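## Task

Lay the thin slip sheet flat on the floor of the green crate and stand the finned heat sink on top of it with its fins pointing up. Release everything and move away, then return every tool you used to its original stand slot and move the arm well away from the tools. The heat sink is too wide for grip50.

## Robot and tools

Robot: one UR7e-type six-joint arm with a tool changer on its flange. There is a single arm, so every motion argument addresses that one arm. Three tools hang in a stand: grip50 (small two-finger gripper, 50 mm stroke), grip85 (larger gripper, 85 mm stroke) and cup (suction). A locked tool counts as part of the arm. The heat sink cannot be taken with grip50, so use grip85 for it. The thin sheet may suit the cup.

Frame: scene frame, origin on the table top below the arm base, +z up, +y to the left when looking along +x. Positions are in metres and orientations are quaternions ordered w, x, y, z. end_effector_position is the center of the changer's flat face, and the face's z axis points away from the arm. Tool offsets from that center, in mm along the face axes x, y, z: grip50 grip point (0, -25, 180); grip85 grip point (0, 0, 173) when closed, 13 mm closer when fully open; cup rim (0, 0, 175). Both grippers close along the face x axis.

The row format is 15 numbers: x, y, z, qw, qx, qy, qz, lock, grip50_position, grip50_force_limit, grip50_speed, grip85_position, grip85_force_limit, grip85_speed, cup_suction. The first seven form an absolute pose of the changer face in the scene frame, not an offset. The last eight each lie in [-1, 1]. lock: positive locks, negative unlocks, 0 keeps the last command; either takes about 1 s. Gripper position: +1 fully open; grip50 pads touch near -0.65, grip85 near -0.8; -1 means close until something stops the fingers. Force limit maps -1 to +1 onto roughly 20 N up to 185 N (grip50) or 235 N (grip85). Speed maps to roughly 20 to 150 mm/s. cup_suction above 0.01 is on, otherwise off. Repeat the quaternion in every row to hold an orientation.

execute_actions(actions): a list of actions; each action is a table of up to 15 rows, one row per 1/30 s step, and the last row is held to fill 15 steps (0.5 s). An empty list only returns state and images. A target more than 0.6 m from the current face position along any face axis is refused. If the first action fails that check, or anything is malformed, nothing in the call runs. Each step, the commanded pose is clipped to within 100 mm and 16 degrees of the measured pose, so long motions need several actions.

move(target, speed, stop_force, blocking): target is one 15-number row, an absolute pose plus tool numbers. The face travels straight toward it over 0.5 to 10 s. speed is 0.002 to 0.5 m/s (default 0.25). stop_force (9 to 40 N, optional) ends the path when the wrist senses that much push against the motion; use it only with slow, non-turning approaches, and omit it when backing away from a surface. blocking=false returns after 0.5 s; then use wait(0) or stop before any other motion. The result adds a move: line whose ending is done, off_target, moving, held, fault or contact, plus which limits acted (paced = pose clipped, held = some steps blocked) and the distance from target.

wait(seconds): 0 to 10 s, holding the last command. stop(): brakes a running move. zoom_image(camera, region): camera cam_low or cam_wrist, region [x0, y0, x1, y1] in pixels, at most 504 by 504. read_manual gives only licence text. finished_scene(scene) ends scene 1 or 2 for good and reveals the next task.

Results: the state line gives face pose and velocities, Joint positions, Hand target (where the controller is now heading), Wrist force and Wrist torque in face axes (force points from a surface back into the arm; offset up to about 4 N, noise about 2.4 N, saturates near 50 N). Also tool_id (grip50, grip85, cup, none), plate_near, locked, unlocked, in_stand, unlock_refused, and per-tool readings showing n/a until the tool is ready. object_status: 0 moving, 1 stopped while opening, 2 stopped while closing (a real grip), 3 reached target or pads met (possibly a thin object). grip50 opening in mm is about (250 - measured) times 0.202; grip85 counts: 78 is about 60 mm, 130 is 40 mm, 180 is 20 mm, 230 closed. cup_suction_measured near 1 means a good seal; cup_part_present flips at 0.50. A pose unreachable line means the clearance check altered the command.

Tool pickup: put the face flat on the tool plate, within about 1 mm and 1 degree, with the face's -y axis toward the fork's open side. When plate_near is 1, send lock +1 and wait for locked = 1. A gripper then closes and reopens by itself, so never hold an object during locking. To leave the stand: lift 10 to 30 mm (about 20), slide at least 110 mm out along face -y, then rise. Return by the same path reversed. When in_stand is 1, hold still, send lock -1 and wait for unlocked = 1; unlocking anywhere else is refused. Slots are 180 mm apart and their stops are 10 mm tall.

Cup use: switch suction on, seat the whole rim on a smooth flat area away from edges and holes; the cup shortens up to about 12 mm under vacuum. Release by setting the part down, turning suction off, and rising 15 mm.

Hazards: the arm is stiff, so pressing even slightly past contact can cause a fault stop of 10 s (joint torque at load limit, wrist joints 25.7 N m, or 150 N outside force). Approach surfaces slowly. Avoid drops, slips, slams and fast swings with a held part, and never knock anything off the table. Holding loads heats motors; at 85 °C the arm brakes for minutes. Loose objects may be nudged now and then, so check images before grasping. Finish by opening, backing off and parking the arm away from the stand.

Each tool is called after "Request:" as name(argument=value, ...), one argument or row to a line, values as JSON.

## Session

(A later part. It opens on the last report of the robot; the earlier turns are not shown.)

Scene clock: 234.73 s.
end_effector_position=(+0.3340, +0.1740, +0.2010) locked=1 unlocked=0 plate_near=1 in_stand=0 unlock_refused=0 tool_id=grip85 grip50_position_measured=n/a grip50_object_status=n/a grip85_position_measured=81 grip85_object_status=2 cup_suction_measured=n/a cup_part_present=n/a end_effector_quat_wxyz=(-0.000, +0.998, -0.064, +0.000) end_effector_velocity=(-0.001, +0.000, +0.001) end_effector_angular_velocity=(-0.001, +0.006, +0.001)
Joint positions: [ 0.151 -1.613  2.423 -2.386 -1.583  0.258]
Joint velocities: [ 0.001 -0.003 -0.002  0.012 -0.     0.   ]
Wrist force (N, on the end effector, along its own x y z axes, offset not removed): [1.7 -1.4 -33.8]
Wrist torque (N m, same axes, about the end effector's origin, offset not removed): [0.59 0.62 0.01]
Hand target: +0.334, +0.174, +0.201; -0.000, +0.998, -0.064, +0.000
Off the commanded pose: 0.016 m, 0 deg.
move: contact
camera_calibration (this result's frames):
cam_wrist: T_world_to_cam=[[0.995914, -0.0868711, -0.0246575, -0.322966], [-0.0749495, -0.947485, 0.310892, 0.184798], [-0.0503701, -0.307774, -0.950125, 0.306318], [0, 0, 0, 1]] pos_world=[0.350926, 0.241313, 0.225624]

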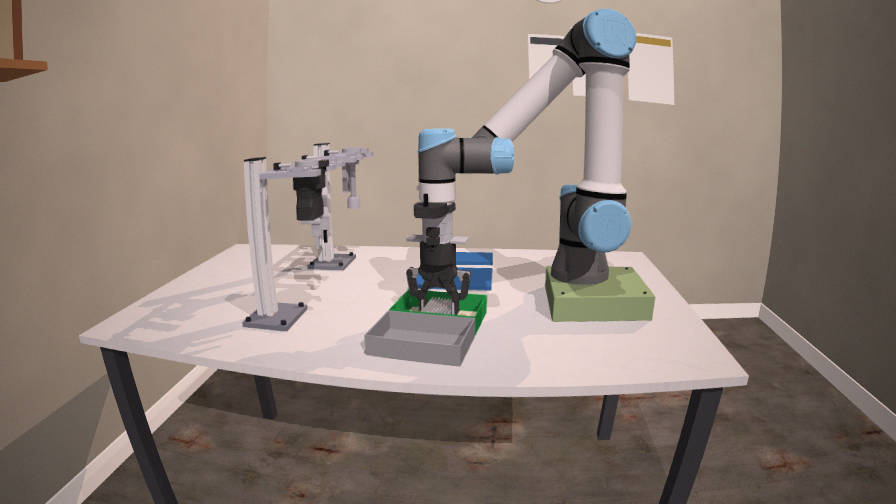

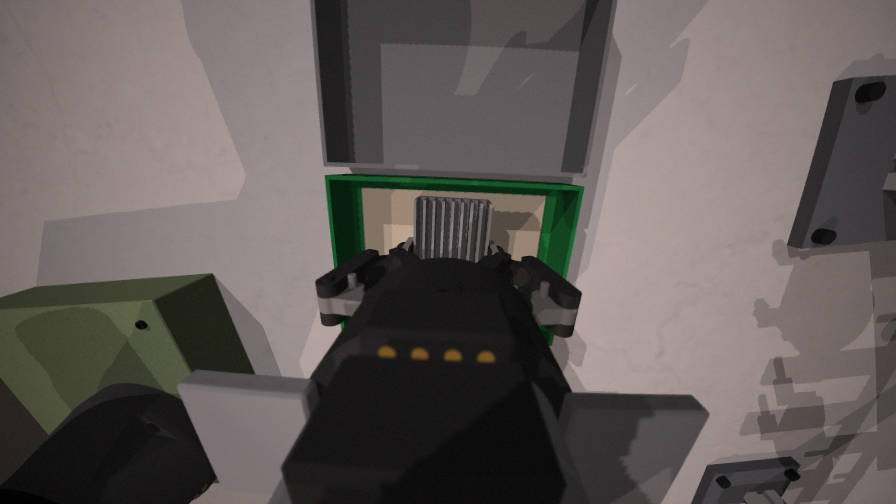

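Request:
move(
  target=[0.334,0.174,0.2015,0,0.998,-0.0645,0,0,1,0,0,0.7,0,0,0],
)

Request:
move(
  target=[0.334,0.174,0.29,0,0.998,-0.0645,0,0,1,0,0,0.7,0,0,0],
  speed=0.08,
)

Request:
move(
  target=[0.485,-0.0146,0.382,0,0.7047,0.7095,0,0,1,0,0,1,0,0,0],
)

Request:
move(
  target=[0.6238,-0.0137,0.382,0,0.7047,0.7095,0,0,1,0,0,1,0,0,0],
  speed=0.08,
)

Request:
move(
  target=[0.6238,-0.0137,0.362,0,0.7047,0.7095,0,0,1,0,0,1,0,0,0],
  speed=0.02,
)

Request:
execute_actions(
  actions=[
    [[0.6238,-0.0137,0.362,0,0.7047,0.7095,0,-1,1,0,0,1,0,0,0]],
    [[0.6238,-0.0137,0.362,0,0.7047,0.7095,0,-1,1,0,0,1,0,0,0]],
    [[0.6238,-0.0137,0.362,0,0.7047,0.7095,0,-1,1,0,0,1,0,0,0]],
  ],
)

Scene clock: 241.90 s.
end_effector_position=(+0.3340, +0.1740, +0.2015) locked=1 unlocked=0 plate_near=1 in_stand=0 unlock_refused=0 tool_id=grip85 grip50_position_measured=n/a grip50_object_status=n/a grip85_position_measured=41 grip85_object_status=3 cup_suction_measured=n/a cup_part_present=n/a end_effector_quat_wxyz=(+0.000, +0.998, -0.064, +0.000) end_effector_velocity=(+0.000, -0.000, +0.000) end_effector_angular_velocity=(+0.000, -0.002, -0.001)
Joint positions: [ 0.151 -1.614  2.422 -2.383 -1.583  0.258]
Joint velocities: [-0.001 -0.001 -0.    -0.     0.     0.   ]
Wrist force (N, on the end effector, along its own x y z axes, offset not removed): [0.0 -0.7 -2.1]
Wrist torque (N m, same axes, about the end effector's origin, offset not removed): [-0.04 0.13 -0.14]
Hand target: +0.334, +0.174, +0.201; +0.000, +0.998, -0.064, +0.000
Off the commanded pose: 0.000 m, 0 deg.
move: done
camera_calibration (this result's frames):
cam_wrist: T_world_to_cam=[[0.99591, -0.0868723, -0.0248257, -0.322869], [-0.0748971, -0.947479, 0.310925, 0.184602], [-0.0505327, -0.307794, -0.95011, 0.306874], [0, 0, 0, 1]] pos_world=[0.350882, 0.241313, 0.226151]

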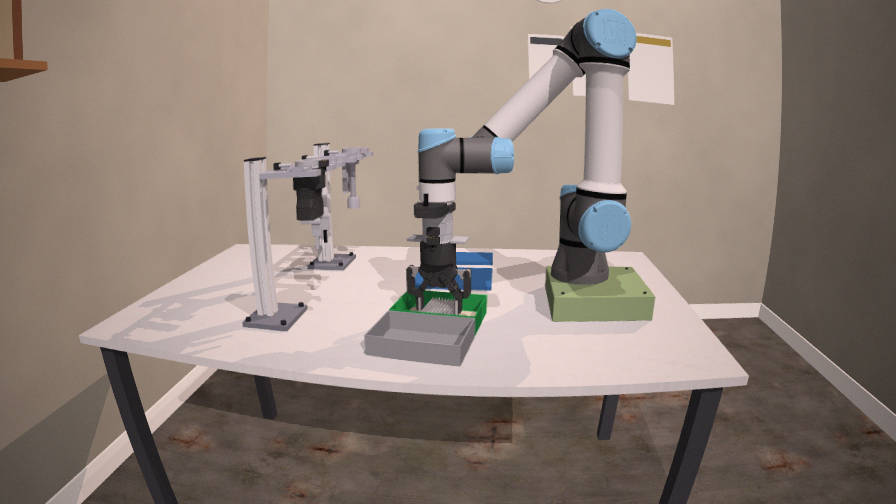

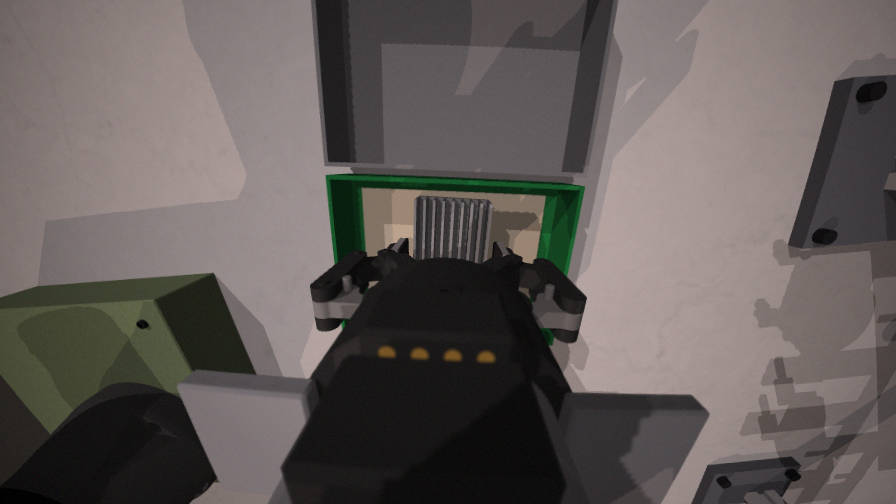

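Scene clock: 243.43 s.
end_effector_position=(+0.3339, +0.1740, +0.2898) locked=1 unlocked=0 plate_near=1 in_stand=0 unlock_refused=0 tool_id=grip85 grip50_position_measured=n/a grip50_object_status=n/a grip85_position_measured=41 grip85_object_status=3 cup_suction_measured=n/a cup_part_present=n/a end_effector_quat_wxyz=(+0.000, +0.998, -0.064, +0.000) end_effector_velocity=(-0.000, -0.000, +0.002) end_effector_angular_velocity=(-0.000, +0.000, +0.002)
Joint positions: [ 0.154 -1.792  2.284 -2.067 -1.583  0.261]
Joint velocities: [-0.    -0.003 -0.003  0.007 -0.    -0.002]
Wrist force (N, on the end effector, along its own x y z axes, offset not removed): [-0.6 2.6 -1.3]
Wrist torque (N m, same axes, about the end effector's origin, offset not removed): [0.02 0.24 0.10]
Hand target: +0.334, +0.174, +0.290; -0.000, +0.998, -0.064, -0.000
Off the commanded pose: 0.000 m, 0 deg.
move: done
camera_calibration (this result's frames):
cam_wrist: T_world_to_cam=[[0.995912, -0.0868619, -0.0247889, -0.320634], [-0.0748977, -0.947474, 0.310939, 0.157146], [-0.0504956, -0.307812, -0.950106, 0.390749], [0, 0, 0, 1]] pos_world=[0.350824, 0.241318, 0.314442]

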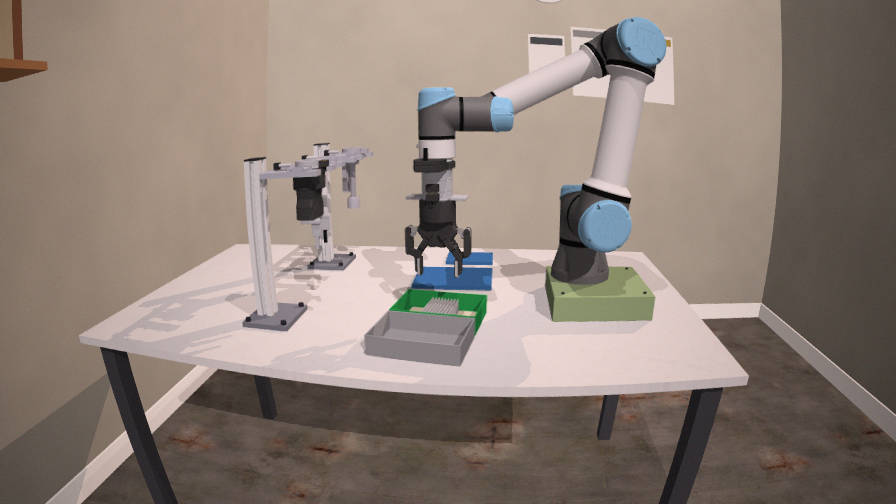

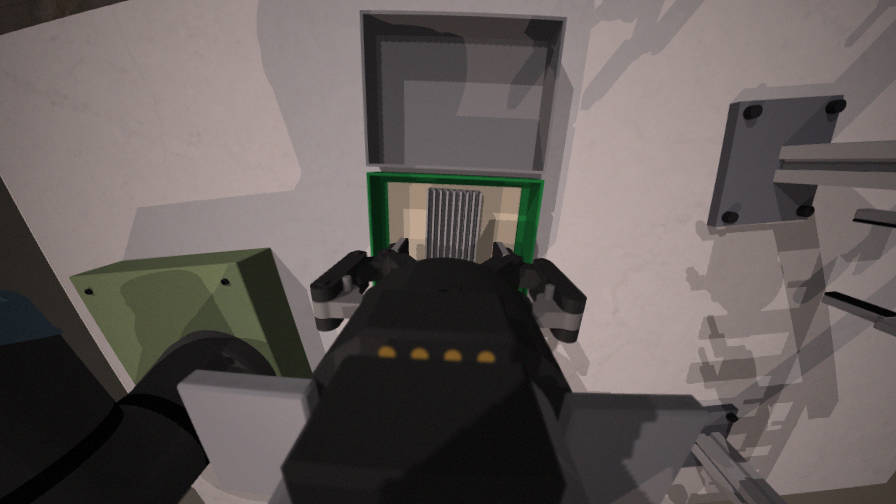

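Scene clock: 247.33 s.
end_effector_position=(+0.4849, -0.0145, +0.3821) locked=1 unlocked=0 plate_near=1 in_stand=0 unlock_refused=0 tool_id=grip85 grip50_position_measured=n/a grip50_object_status=n/a grip85_position_measured=3 grip85_object_status=3 cup_suction_measured=n/a cup_part_present=n/a end_effector_quat_wxyz=(+0.001, +0.705, +0.709, -0.000) end_effector_velocity=(+0.001, -0.002, -0.000) end_effector_angular_velocity=(+0.001, +0.002, +0.009)
Joint positions: [-0.277 -1.608  1.867 -1.84  -1.581 -1.875]
Joint velocities: [-0.003  0.004 -0.003  0.001  0.    -0.012]
Wrist force (N, on the end effector, along its own x y z axes, offset not removed): [-1.2 0.2 -6.1]
Wrist torque (N m, same axes, about the end effector's origin, offset not removed): [-0.09 0.16 0.07]
Hand target: +0.485, -0.015, +0.382; +0.001, +0.705, +0.710, -0.000
Off the commanded pose: 0.000 m, 0 deg.
move: done
camera_calibration (this result's frames):
cam_wrist: T_world_to_cam=[[-0.0479605, 0.998515, -0.0258413, 0.0372941], [0.948758, 0.05363, 0.311419, -0.520866], [0.312343, -0.00958137, -0.949921, 0.256361], [0, 0, 0, 1]] pos_world=[0.415892, -0.0068484, 0.406694]

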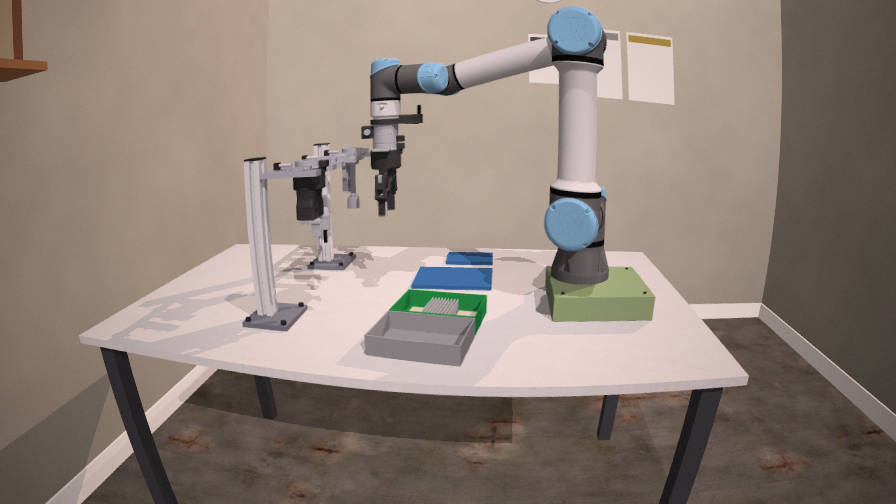

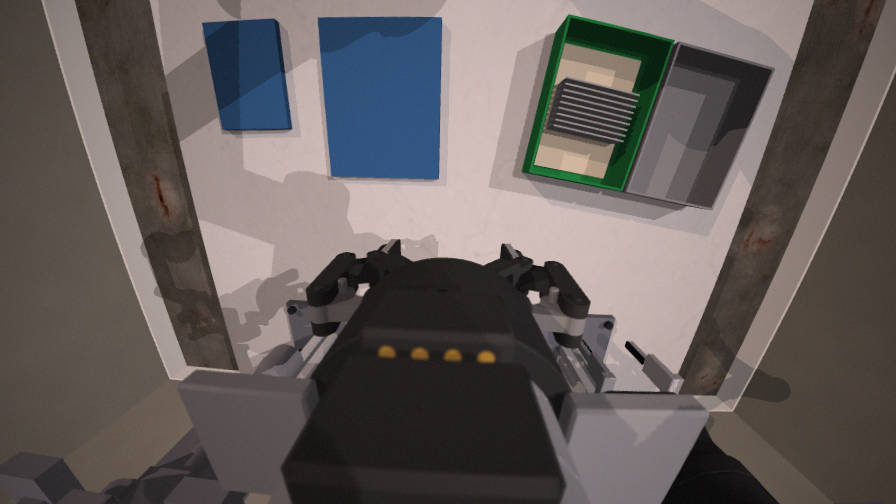

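Scene clock: 249.50 s.
end_effector_position=(+0.6236, -0.0138, +0.3822) locked=1 unlocked=0 plate_near=1 in_stand=0 unlock_refused=0 tool_id=grip85 grip50_position_measured=n/a grip50_object_status=n/a grip85_position_measured=3 grip85_object_status=3 cup_suction_measured=n/a cup_part_present=n/a end_effector_quat_wxyz=(-0.000, +0.705, +0.710, +0.000) end_effector_velocity=(+0.002, +0.001, -0.000) end_effector_angular_velocity=(+0.000, +0.001, +0.002)
Joint positions: [-0.208 -1.277  1.487 -1.789 -1.58  -1.807]
Joint velocities: [ 0.002  0.006 -0.007  0.002 -0.     0.   ]
Wrist force (N, on the end effector, along its own x y z axes, offset not removed): [-3.5 -0.8 -4.5]
Wrist torque (N m, same axes, about the end effector's origin, offset not removed): [-0.16 0.19 0.04]
Hand target: +0.624, -0.014, +0.382; -0.000, +0.705, +0.710, +0.000
Off the commanded pose: 0.000 m, 0 deg.
move: done
camera_calibration (this result's frames):
cam_wrist: T_world_to_cam=[[-0.0488252, 0.998504, -0.0245952, 0.0432359], [0.948896, 0.0540581, 0.310924, -0.652452], [0.311788, -0.00815738, -0.950117, 0.213561], [0, 0, 0, 1]] pos_world=[0.554635, -0.00615878, 0.406834]

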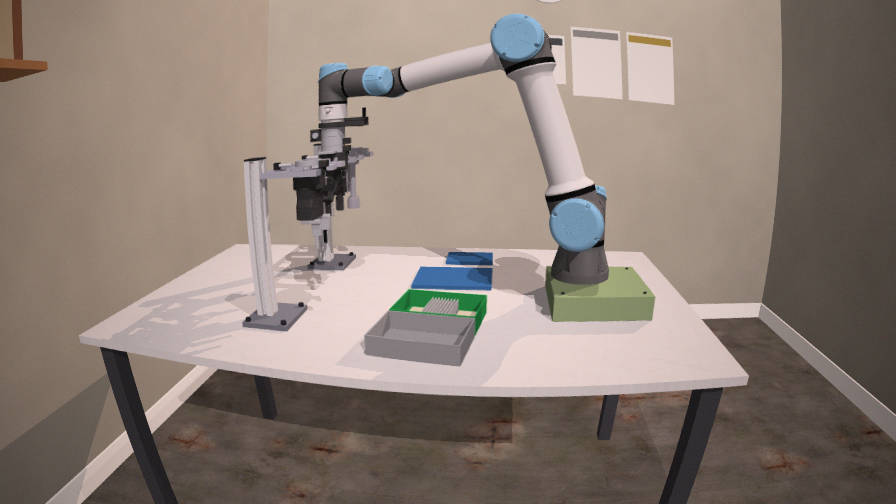

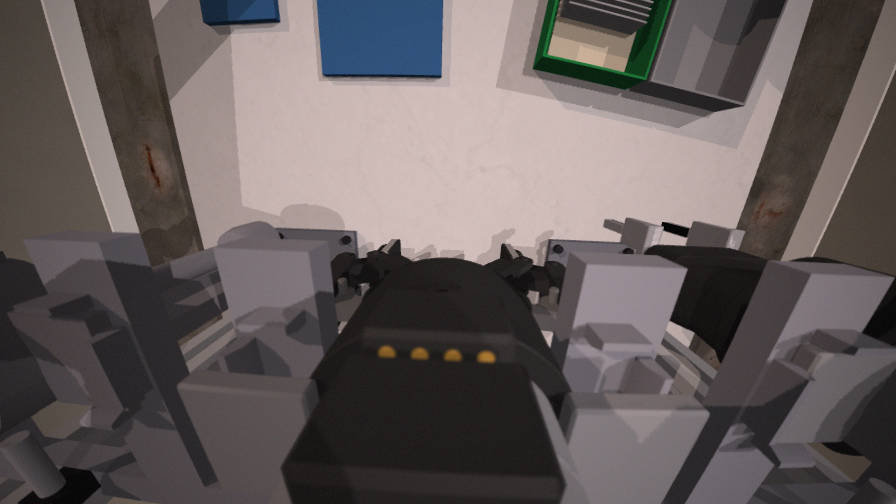

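Scene clock: 250.80 s.
end_effector_position=(+0.6238, -0.0137, +0.3621) locked=1 unlocked=0 plate_near=1 in_stand=1 unlock_refused=0 tool_id=grip85 grip50_position_measured=n/a grip50_object_status=n/a grip85_position_measured=3 grip85_object_status=3 cup_suction_measured=n/a cup_part_present=n/a end_effector_quat_wxyz=(-0.000, +0.705, +0.710, -0.000) end_effector_velocity=(-0.000, +0.000, -0.002) end_effector_angular_velocity=(-0.000, +0.001, -0.000)
Joint positions: [-0.208 -1.266  1.524 -1.838 -1.58  -1.807]
Joint velocities: [ 0.     0.001  0.003 -0.003 -0.001  0.   ]
Wrist force (N, on the end effector, along its own x y z axes, offset not removed): [0.0 -0.3 -6.5]
Wrist torque (N m, same axes, about the end effector's origin, offset not removed): [-0.16 0.08 0.14]
Hand target: +0.624, -0.014, +0.362; -0.000, +0.705, +0.710, -0.000
Off the commanded pose: 0.000 m, 0 deg.
move: done
camera_calibration (this result's frames):
cam_wrist: T_world_to_cam=[[-0.0488251, 0.998499, -0.0248237, 0.0427775], [0.948894, 0.0541292, 0.310917, -0.64641], [0.311794, -0.00837456, -0.950113, 0.194457], [0, 0, 0, 1]] pos_world=[0.554833, -0.00609508, 0.386799]

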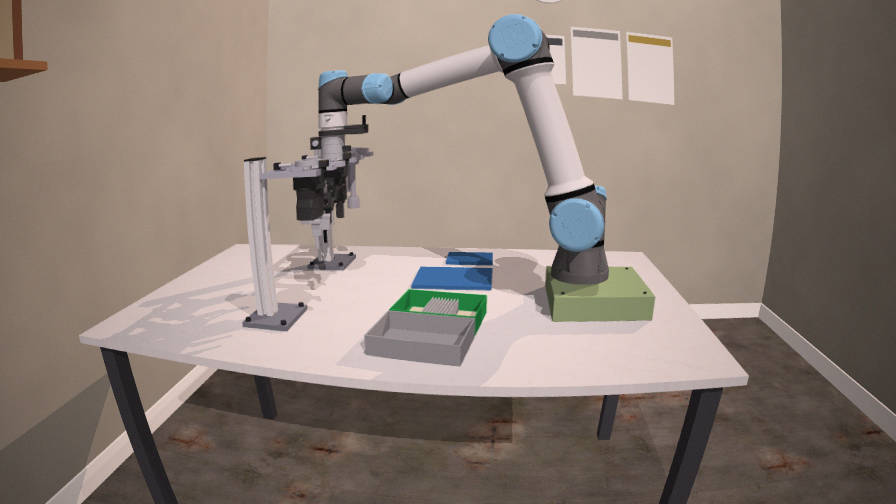

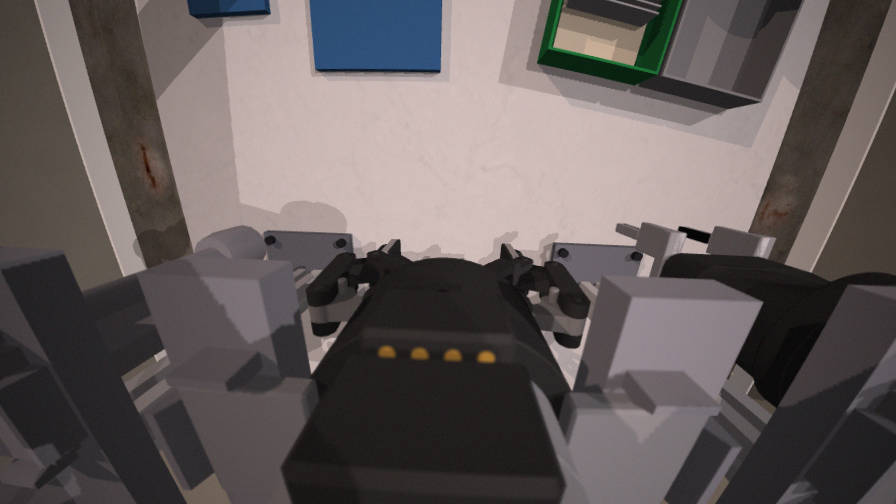

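Scene clock: 252.30 s.
end_effector_position=(+0.6238, -0.0137, +0.3620) locked=0 unlocked=1 plate_near=1 in_stand=1 unlock_refused=0 tool_id=none grip50_position_measured=n/a grip50_object_status=n/a grip85_position_measured=n/a grip85_object_status=n/a cup_suction_measured=n/a cup_part_present=n/a end_effector_quat_wxyz=(+0.000, +0.705, +0.710, -0.000) end_effector_velocity=(+0.000, -0.000, -0.001) end_effector_angular_velocity=(-0.001, +0.002, -0.000)
Joint positions: [-0.208 -1.266  1.524 -1.838 -1.58  -1.807]
Joint velocities: [-0.     0.001  0.     0.    -0.002 -0.   ]
Wrist force (N, on the end effector, along its own x y z axes, offset not removed): [-4.2 1.9 -2.4]
Wrist torque (N m, same axes, about the end effector's origin, offset not removed): [-0.05 0.21 -0.16]
Hand target: +0.624, -0.014, +0.362; +0.000, +0.705, +0.710, -0.000
Off the commanded pose: 0.000 m, 0 deg.
camera_calibration (this result's frames):
cam_wrist: T_world_to_cam=[[-0.0488216, 0.998498, -0.0248557, 0.042787], [0.948893, 0.0541359, 0.31092, -0.646357], [0.311799, -0.00840572, -0.950111, 0.194327], [0, 0, 0, 1]] pos_world=[0.554821, -0.00609814, 0.386662]

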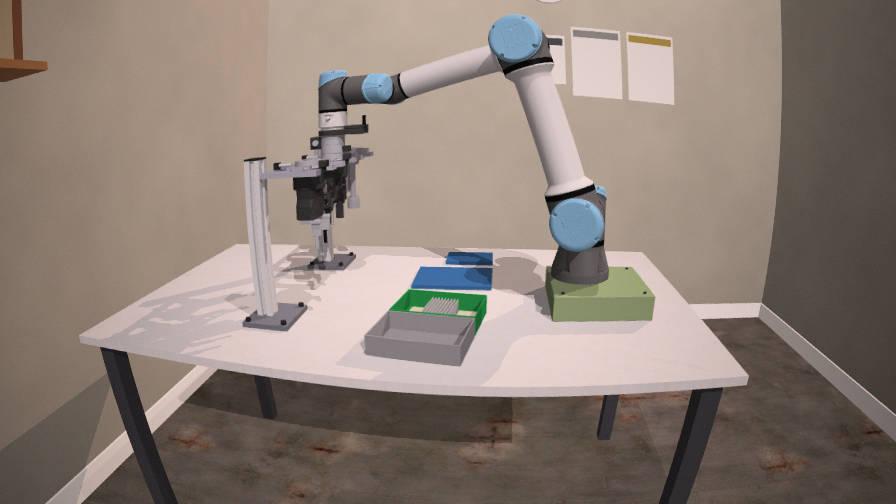

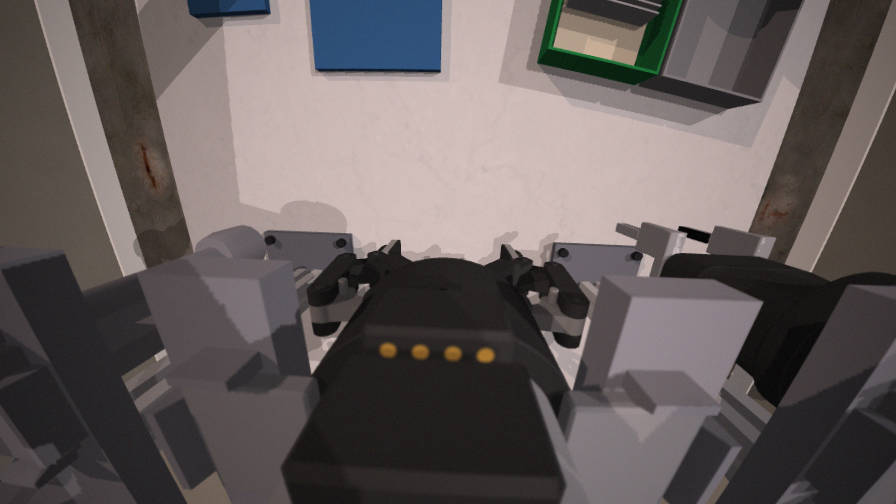

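Request:
move(
  target=[0.6238,-0.0137,0.39,0,0.7047,0.7095,0,0,1,0,0,1,0,0,0],
  speed=0.05,
)

Request:
move(
  target=[0.42,0.15,0.42,0,0.7047,0.7095,0,0,1,0,0,1,0,0,0],
)

Request:
execute_actions(
  actions=[],
)

Scene clock: 258.07 s.
end_effector_position=(+0.6238, -0.0137, +0.3898) locked=0 unlocked=1 plate_near=0 in_stand=0 unlock_refused=0 tool_id=none grip50_position_measured=n/a grip50_object_status=n/a grip85_position_measured=n/a grip85_object_status=n/a cup_suction_measured=n/a cup_part_present=n/a end_effector_quat_wxyz=(+0.000, +0.705, +0.710, +0.000) end_effector_velocity=(-0.000, -0.000, +0.002) end_effector_angular_velocity=(-0.001, +0.000, +0.002)
Joint positions: [-0.207 -1.281  1.471 -1.77  -1.58  -1.807]
Joint velocities: [-0.    -0.001 -0.004  0.005 -0.001 -0.002]
Wrist force (N, on the end effector, along its own x y z axes, offset not removed): [-2.7 -1.1 -1.9]
Wrist torque (N m, same axes, about the end effector's origin, offset not removed): [-0.24 0.23 -0.02]
Hand target: +0.624, -0.014, +0.390; +0.000, +0.705, +0.710, +0.000
Off the commanded pose: 0.000 m, 0 deg.
move: done
camera_calibration (this result's frames):
cam_wrist: T_world_to_cam=[[-0.0488246, 0.998499, -0.0248167, 0.0434497], [0.948888, 0.0541267, 0.310938, -0.654995], [0.311815, -0.00836679, -0.950106, 0.220776], [0, 0, 0, 1]] pos_world=[0.554797, -0.00608459, 0.414502]

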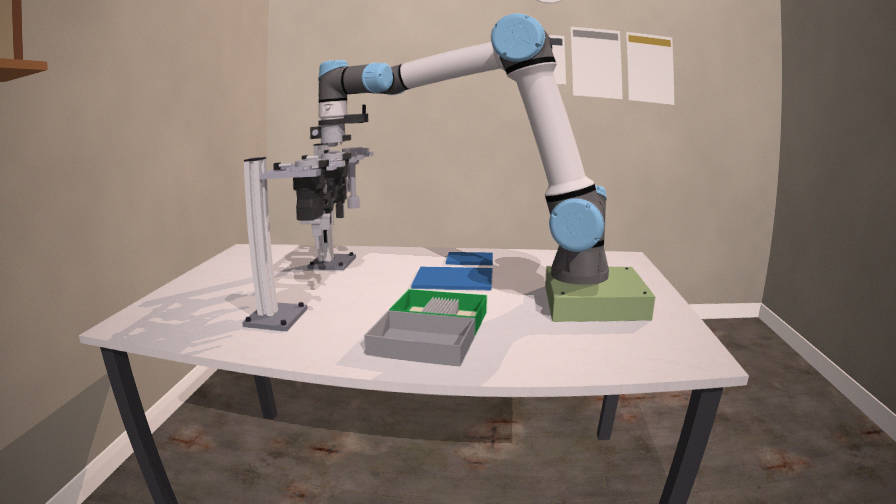

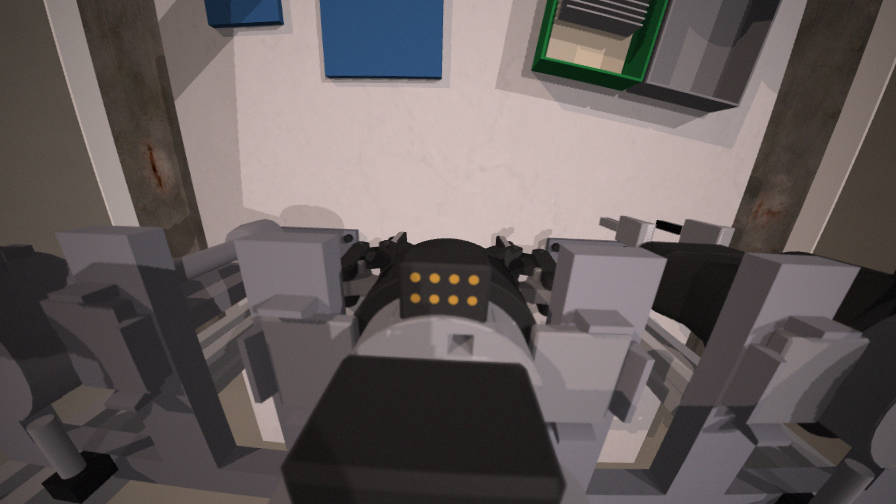

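Scene clock: 259.70 s.
end_effector_position=(+0.4201, +0.1500, +0.4197) locked=0 unlocked=1 plate_near=0 in_stand=0 unlock_refused=0 tool_id=none grip50_position_measured=n/a grip50_object_status=n/a grip85_position_measured=n/a grip85_object_status=n/a cup_suction_measured=n/a cup_part_present=n/a end_effector_quat_wxyz=(-0.000, +0.705, +0.710, +0.000) end_effector_velocity=(-0.002, +0.001, +0.001) end_effector_angular_velocity=(-0.000, -0.001, +0.000)
Joint positions: [ 0.075 -1.719  1.873 -1.73  -1.582 -1.524]
Joint velocities: [ 0.003 -0.003  0.001  0.001 -0.     0.003]
Wrist force (N, on the end effector, along its own x y z axes, offset not removed): [-3.0 1.6 -1.2]
Wrist torque (N m, same axes, about the end effector's origin, offset not removed): [0.05 0.24 -0.29]
Hand target: +0.420, +0.150, +0.420; -0.000, +0.705, +0.710, +0.000
Off the commanded pose: 0.000 m, 0 deg.
move: done
camera_calibration (this result's frames):
cam_wrist: T_world_to_cam=[[-0.0488405, 0.998514, -0.0241854, -0.129423], [0.949009, 0.0539422, 0.310599, -0.47976], [0.311442, -0.00778238, -0.950233, 0.314177], [0, 0, 0, 1]] pos_world=[0.351128, 0.157555, 0.444425]

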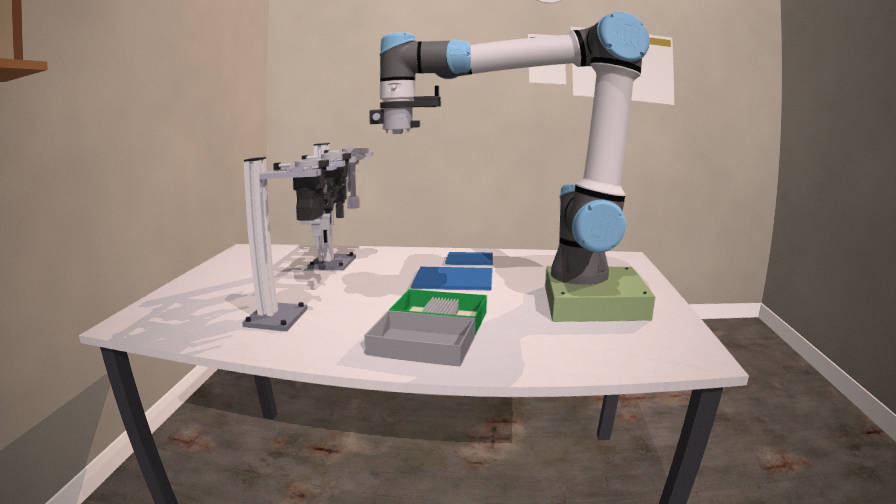

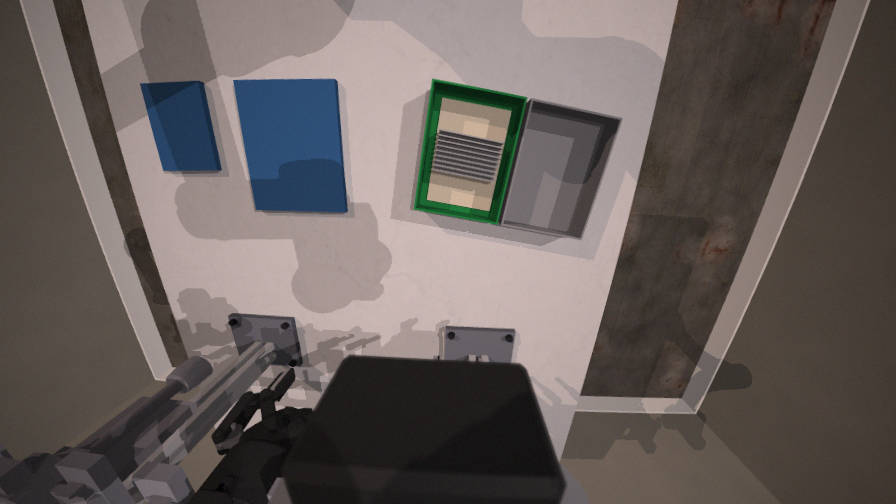

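Scene clock: 259.70 s.
end_effector_position=(+0.4201, +0.1500, +0.4197) locked=0 unlocked=1 plate_near=0 in_stand=0 unlock_refused=0 tool_id=none grip50_position_measured=n/a grip50_object_status=n/a grip85_position_measured=n/a grip85_object_status=n/a cup_suction_measured=n/a cup_part_present=n/a end_effector_quat_wxyz=(-0.000, +0.705, +0.710, +0.000) end_effector_velocity=(-0.002, +0.001, +0.001) end_effector_angular_velocity=(-0.000, -0.001, +0.000)
Joint positions: [ 0.075 -1.719  1.873 -1.73  -1.582 -1.524]
Joint velocities: [ 0.003 -0.003  0.001  0.001 -0.     0.003]
Wrist force (N, on the end effector, along its own x y z axes, offset not removed): [-3.0 1.6 -1.2]
Wrist torque (N m, same axes, about the end effector's origin, offset not removed): [0.05 0.24 -0.29]
Hand target: +0.420, +0.150, +0.420; -0.000, +0.705, +0.710, +0.000
Off the commanded pose: 0.000 m, 0 deg.
camera_calibration (this result's frames):
cam_wrist: T_world_to_cam=[[-0.0488405, 0.998514, -0.0241854, -0.129423], [0.949009, 0.0539422, 0.310599, -0.47976], [0.311442, -0.00778238, -0.950233, 0.314177], [0, 0, 0, 1]] pos_world=[0.351128, 0.157555, 0.444425]

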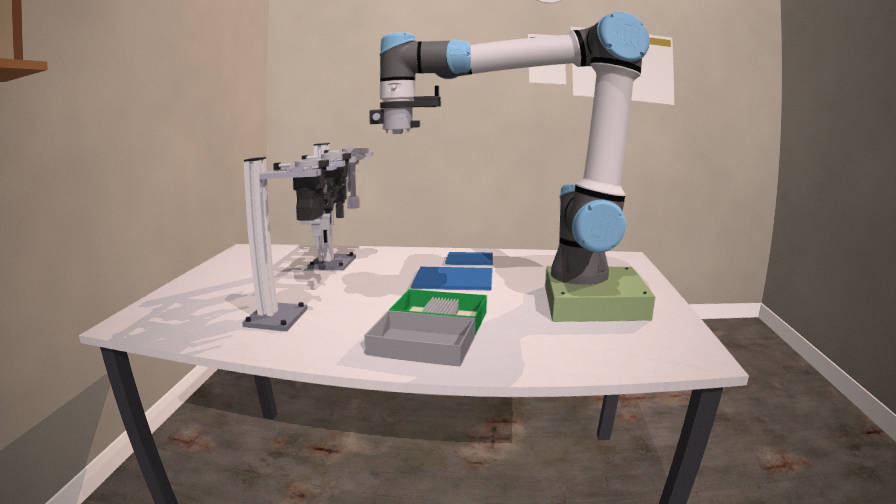

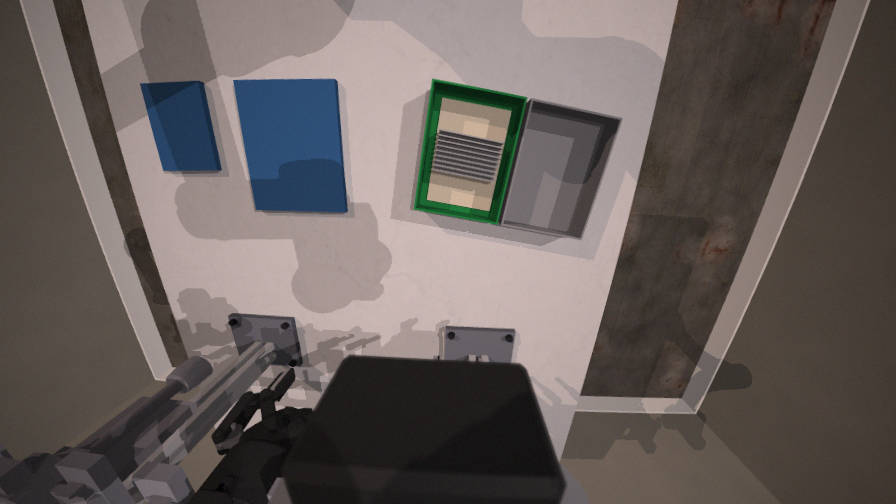

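Request:
finished_scene(
  scene=2,
)

The scene is finished: the task was done.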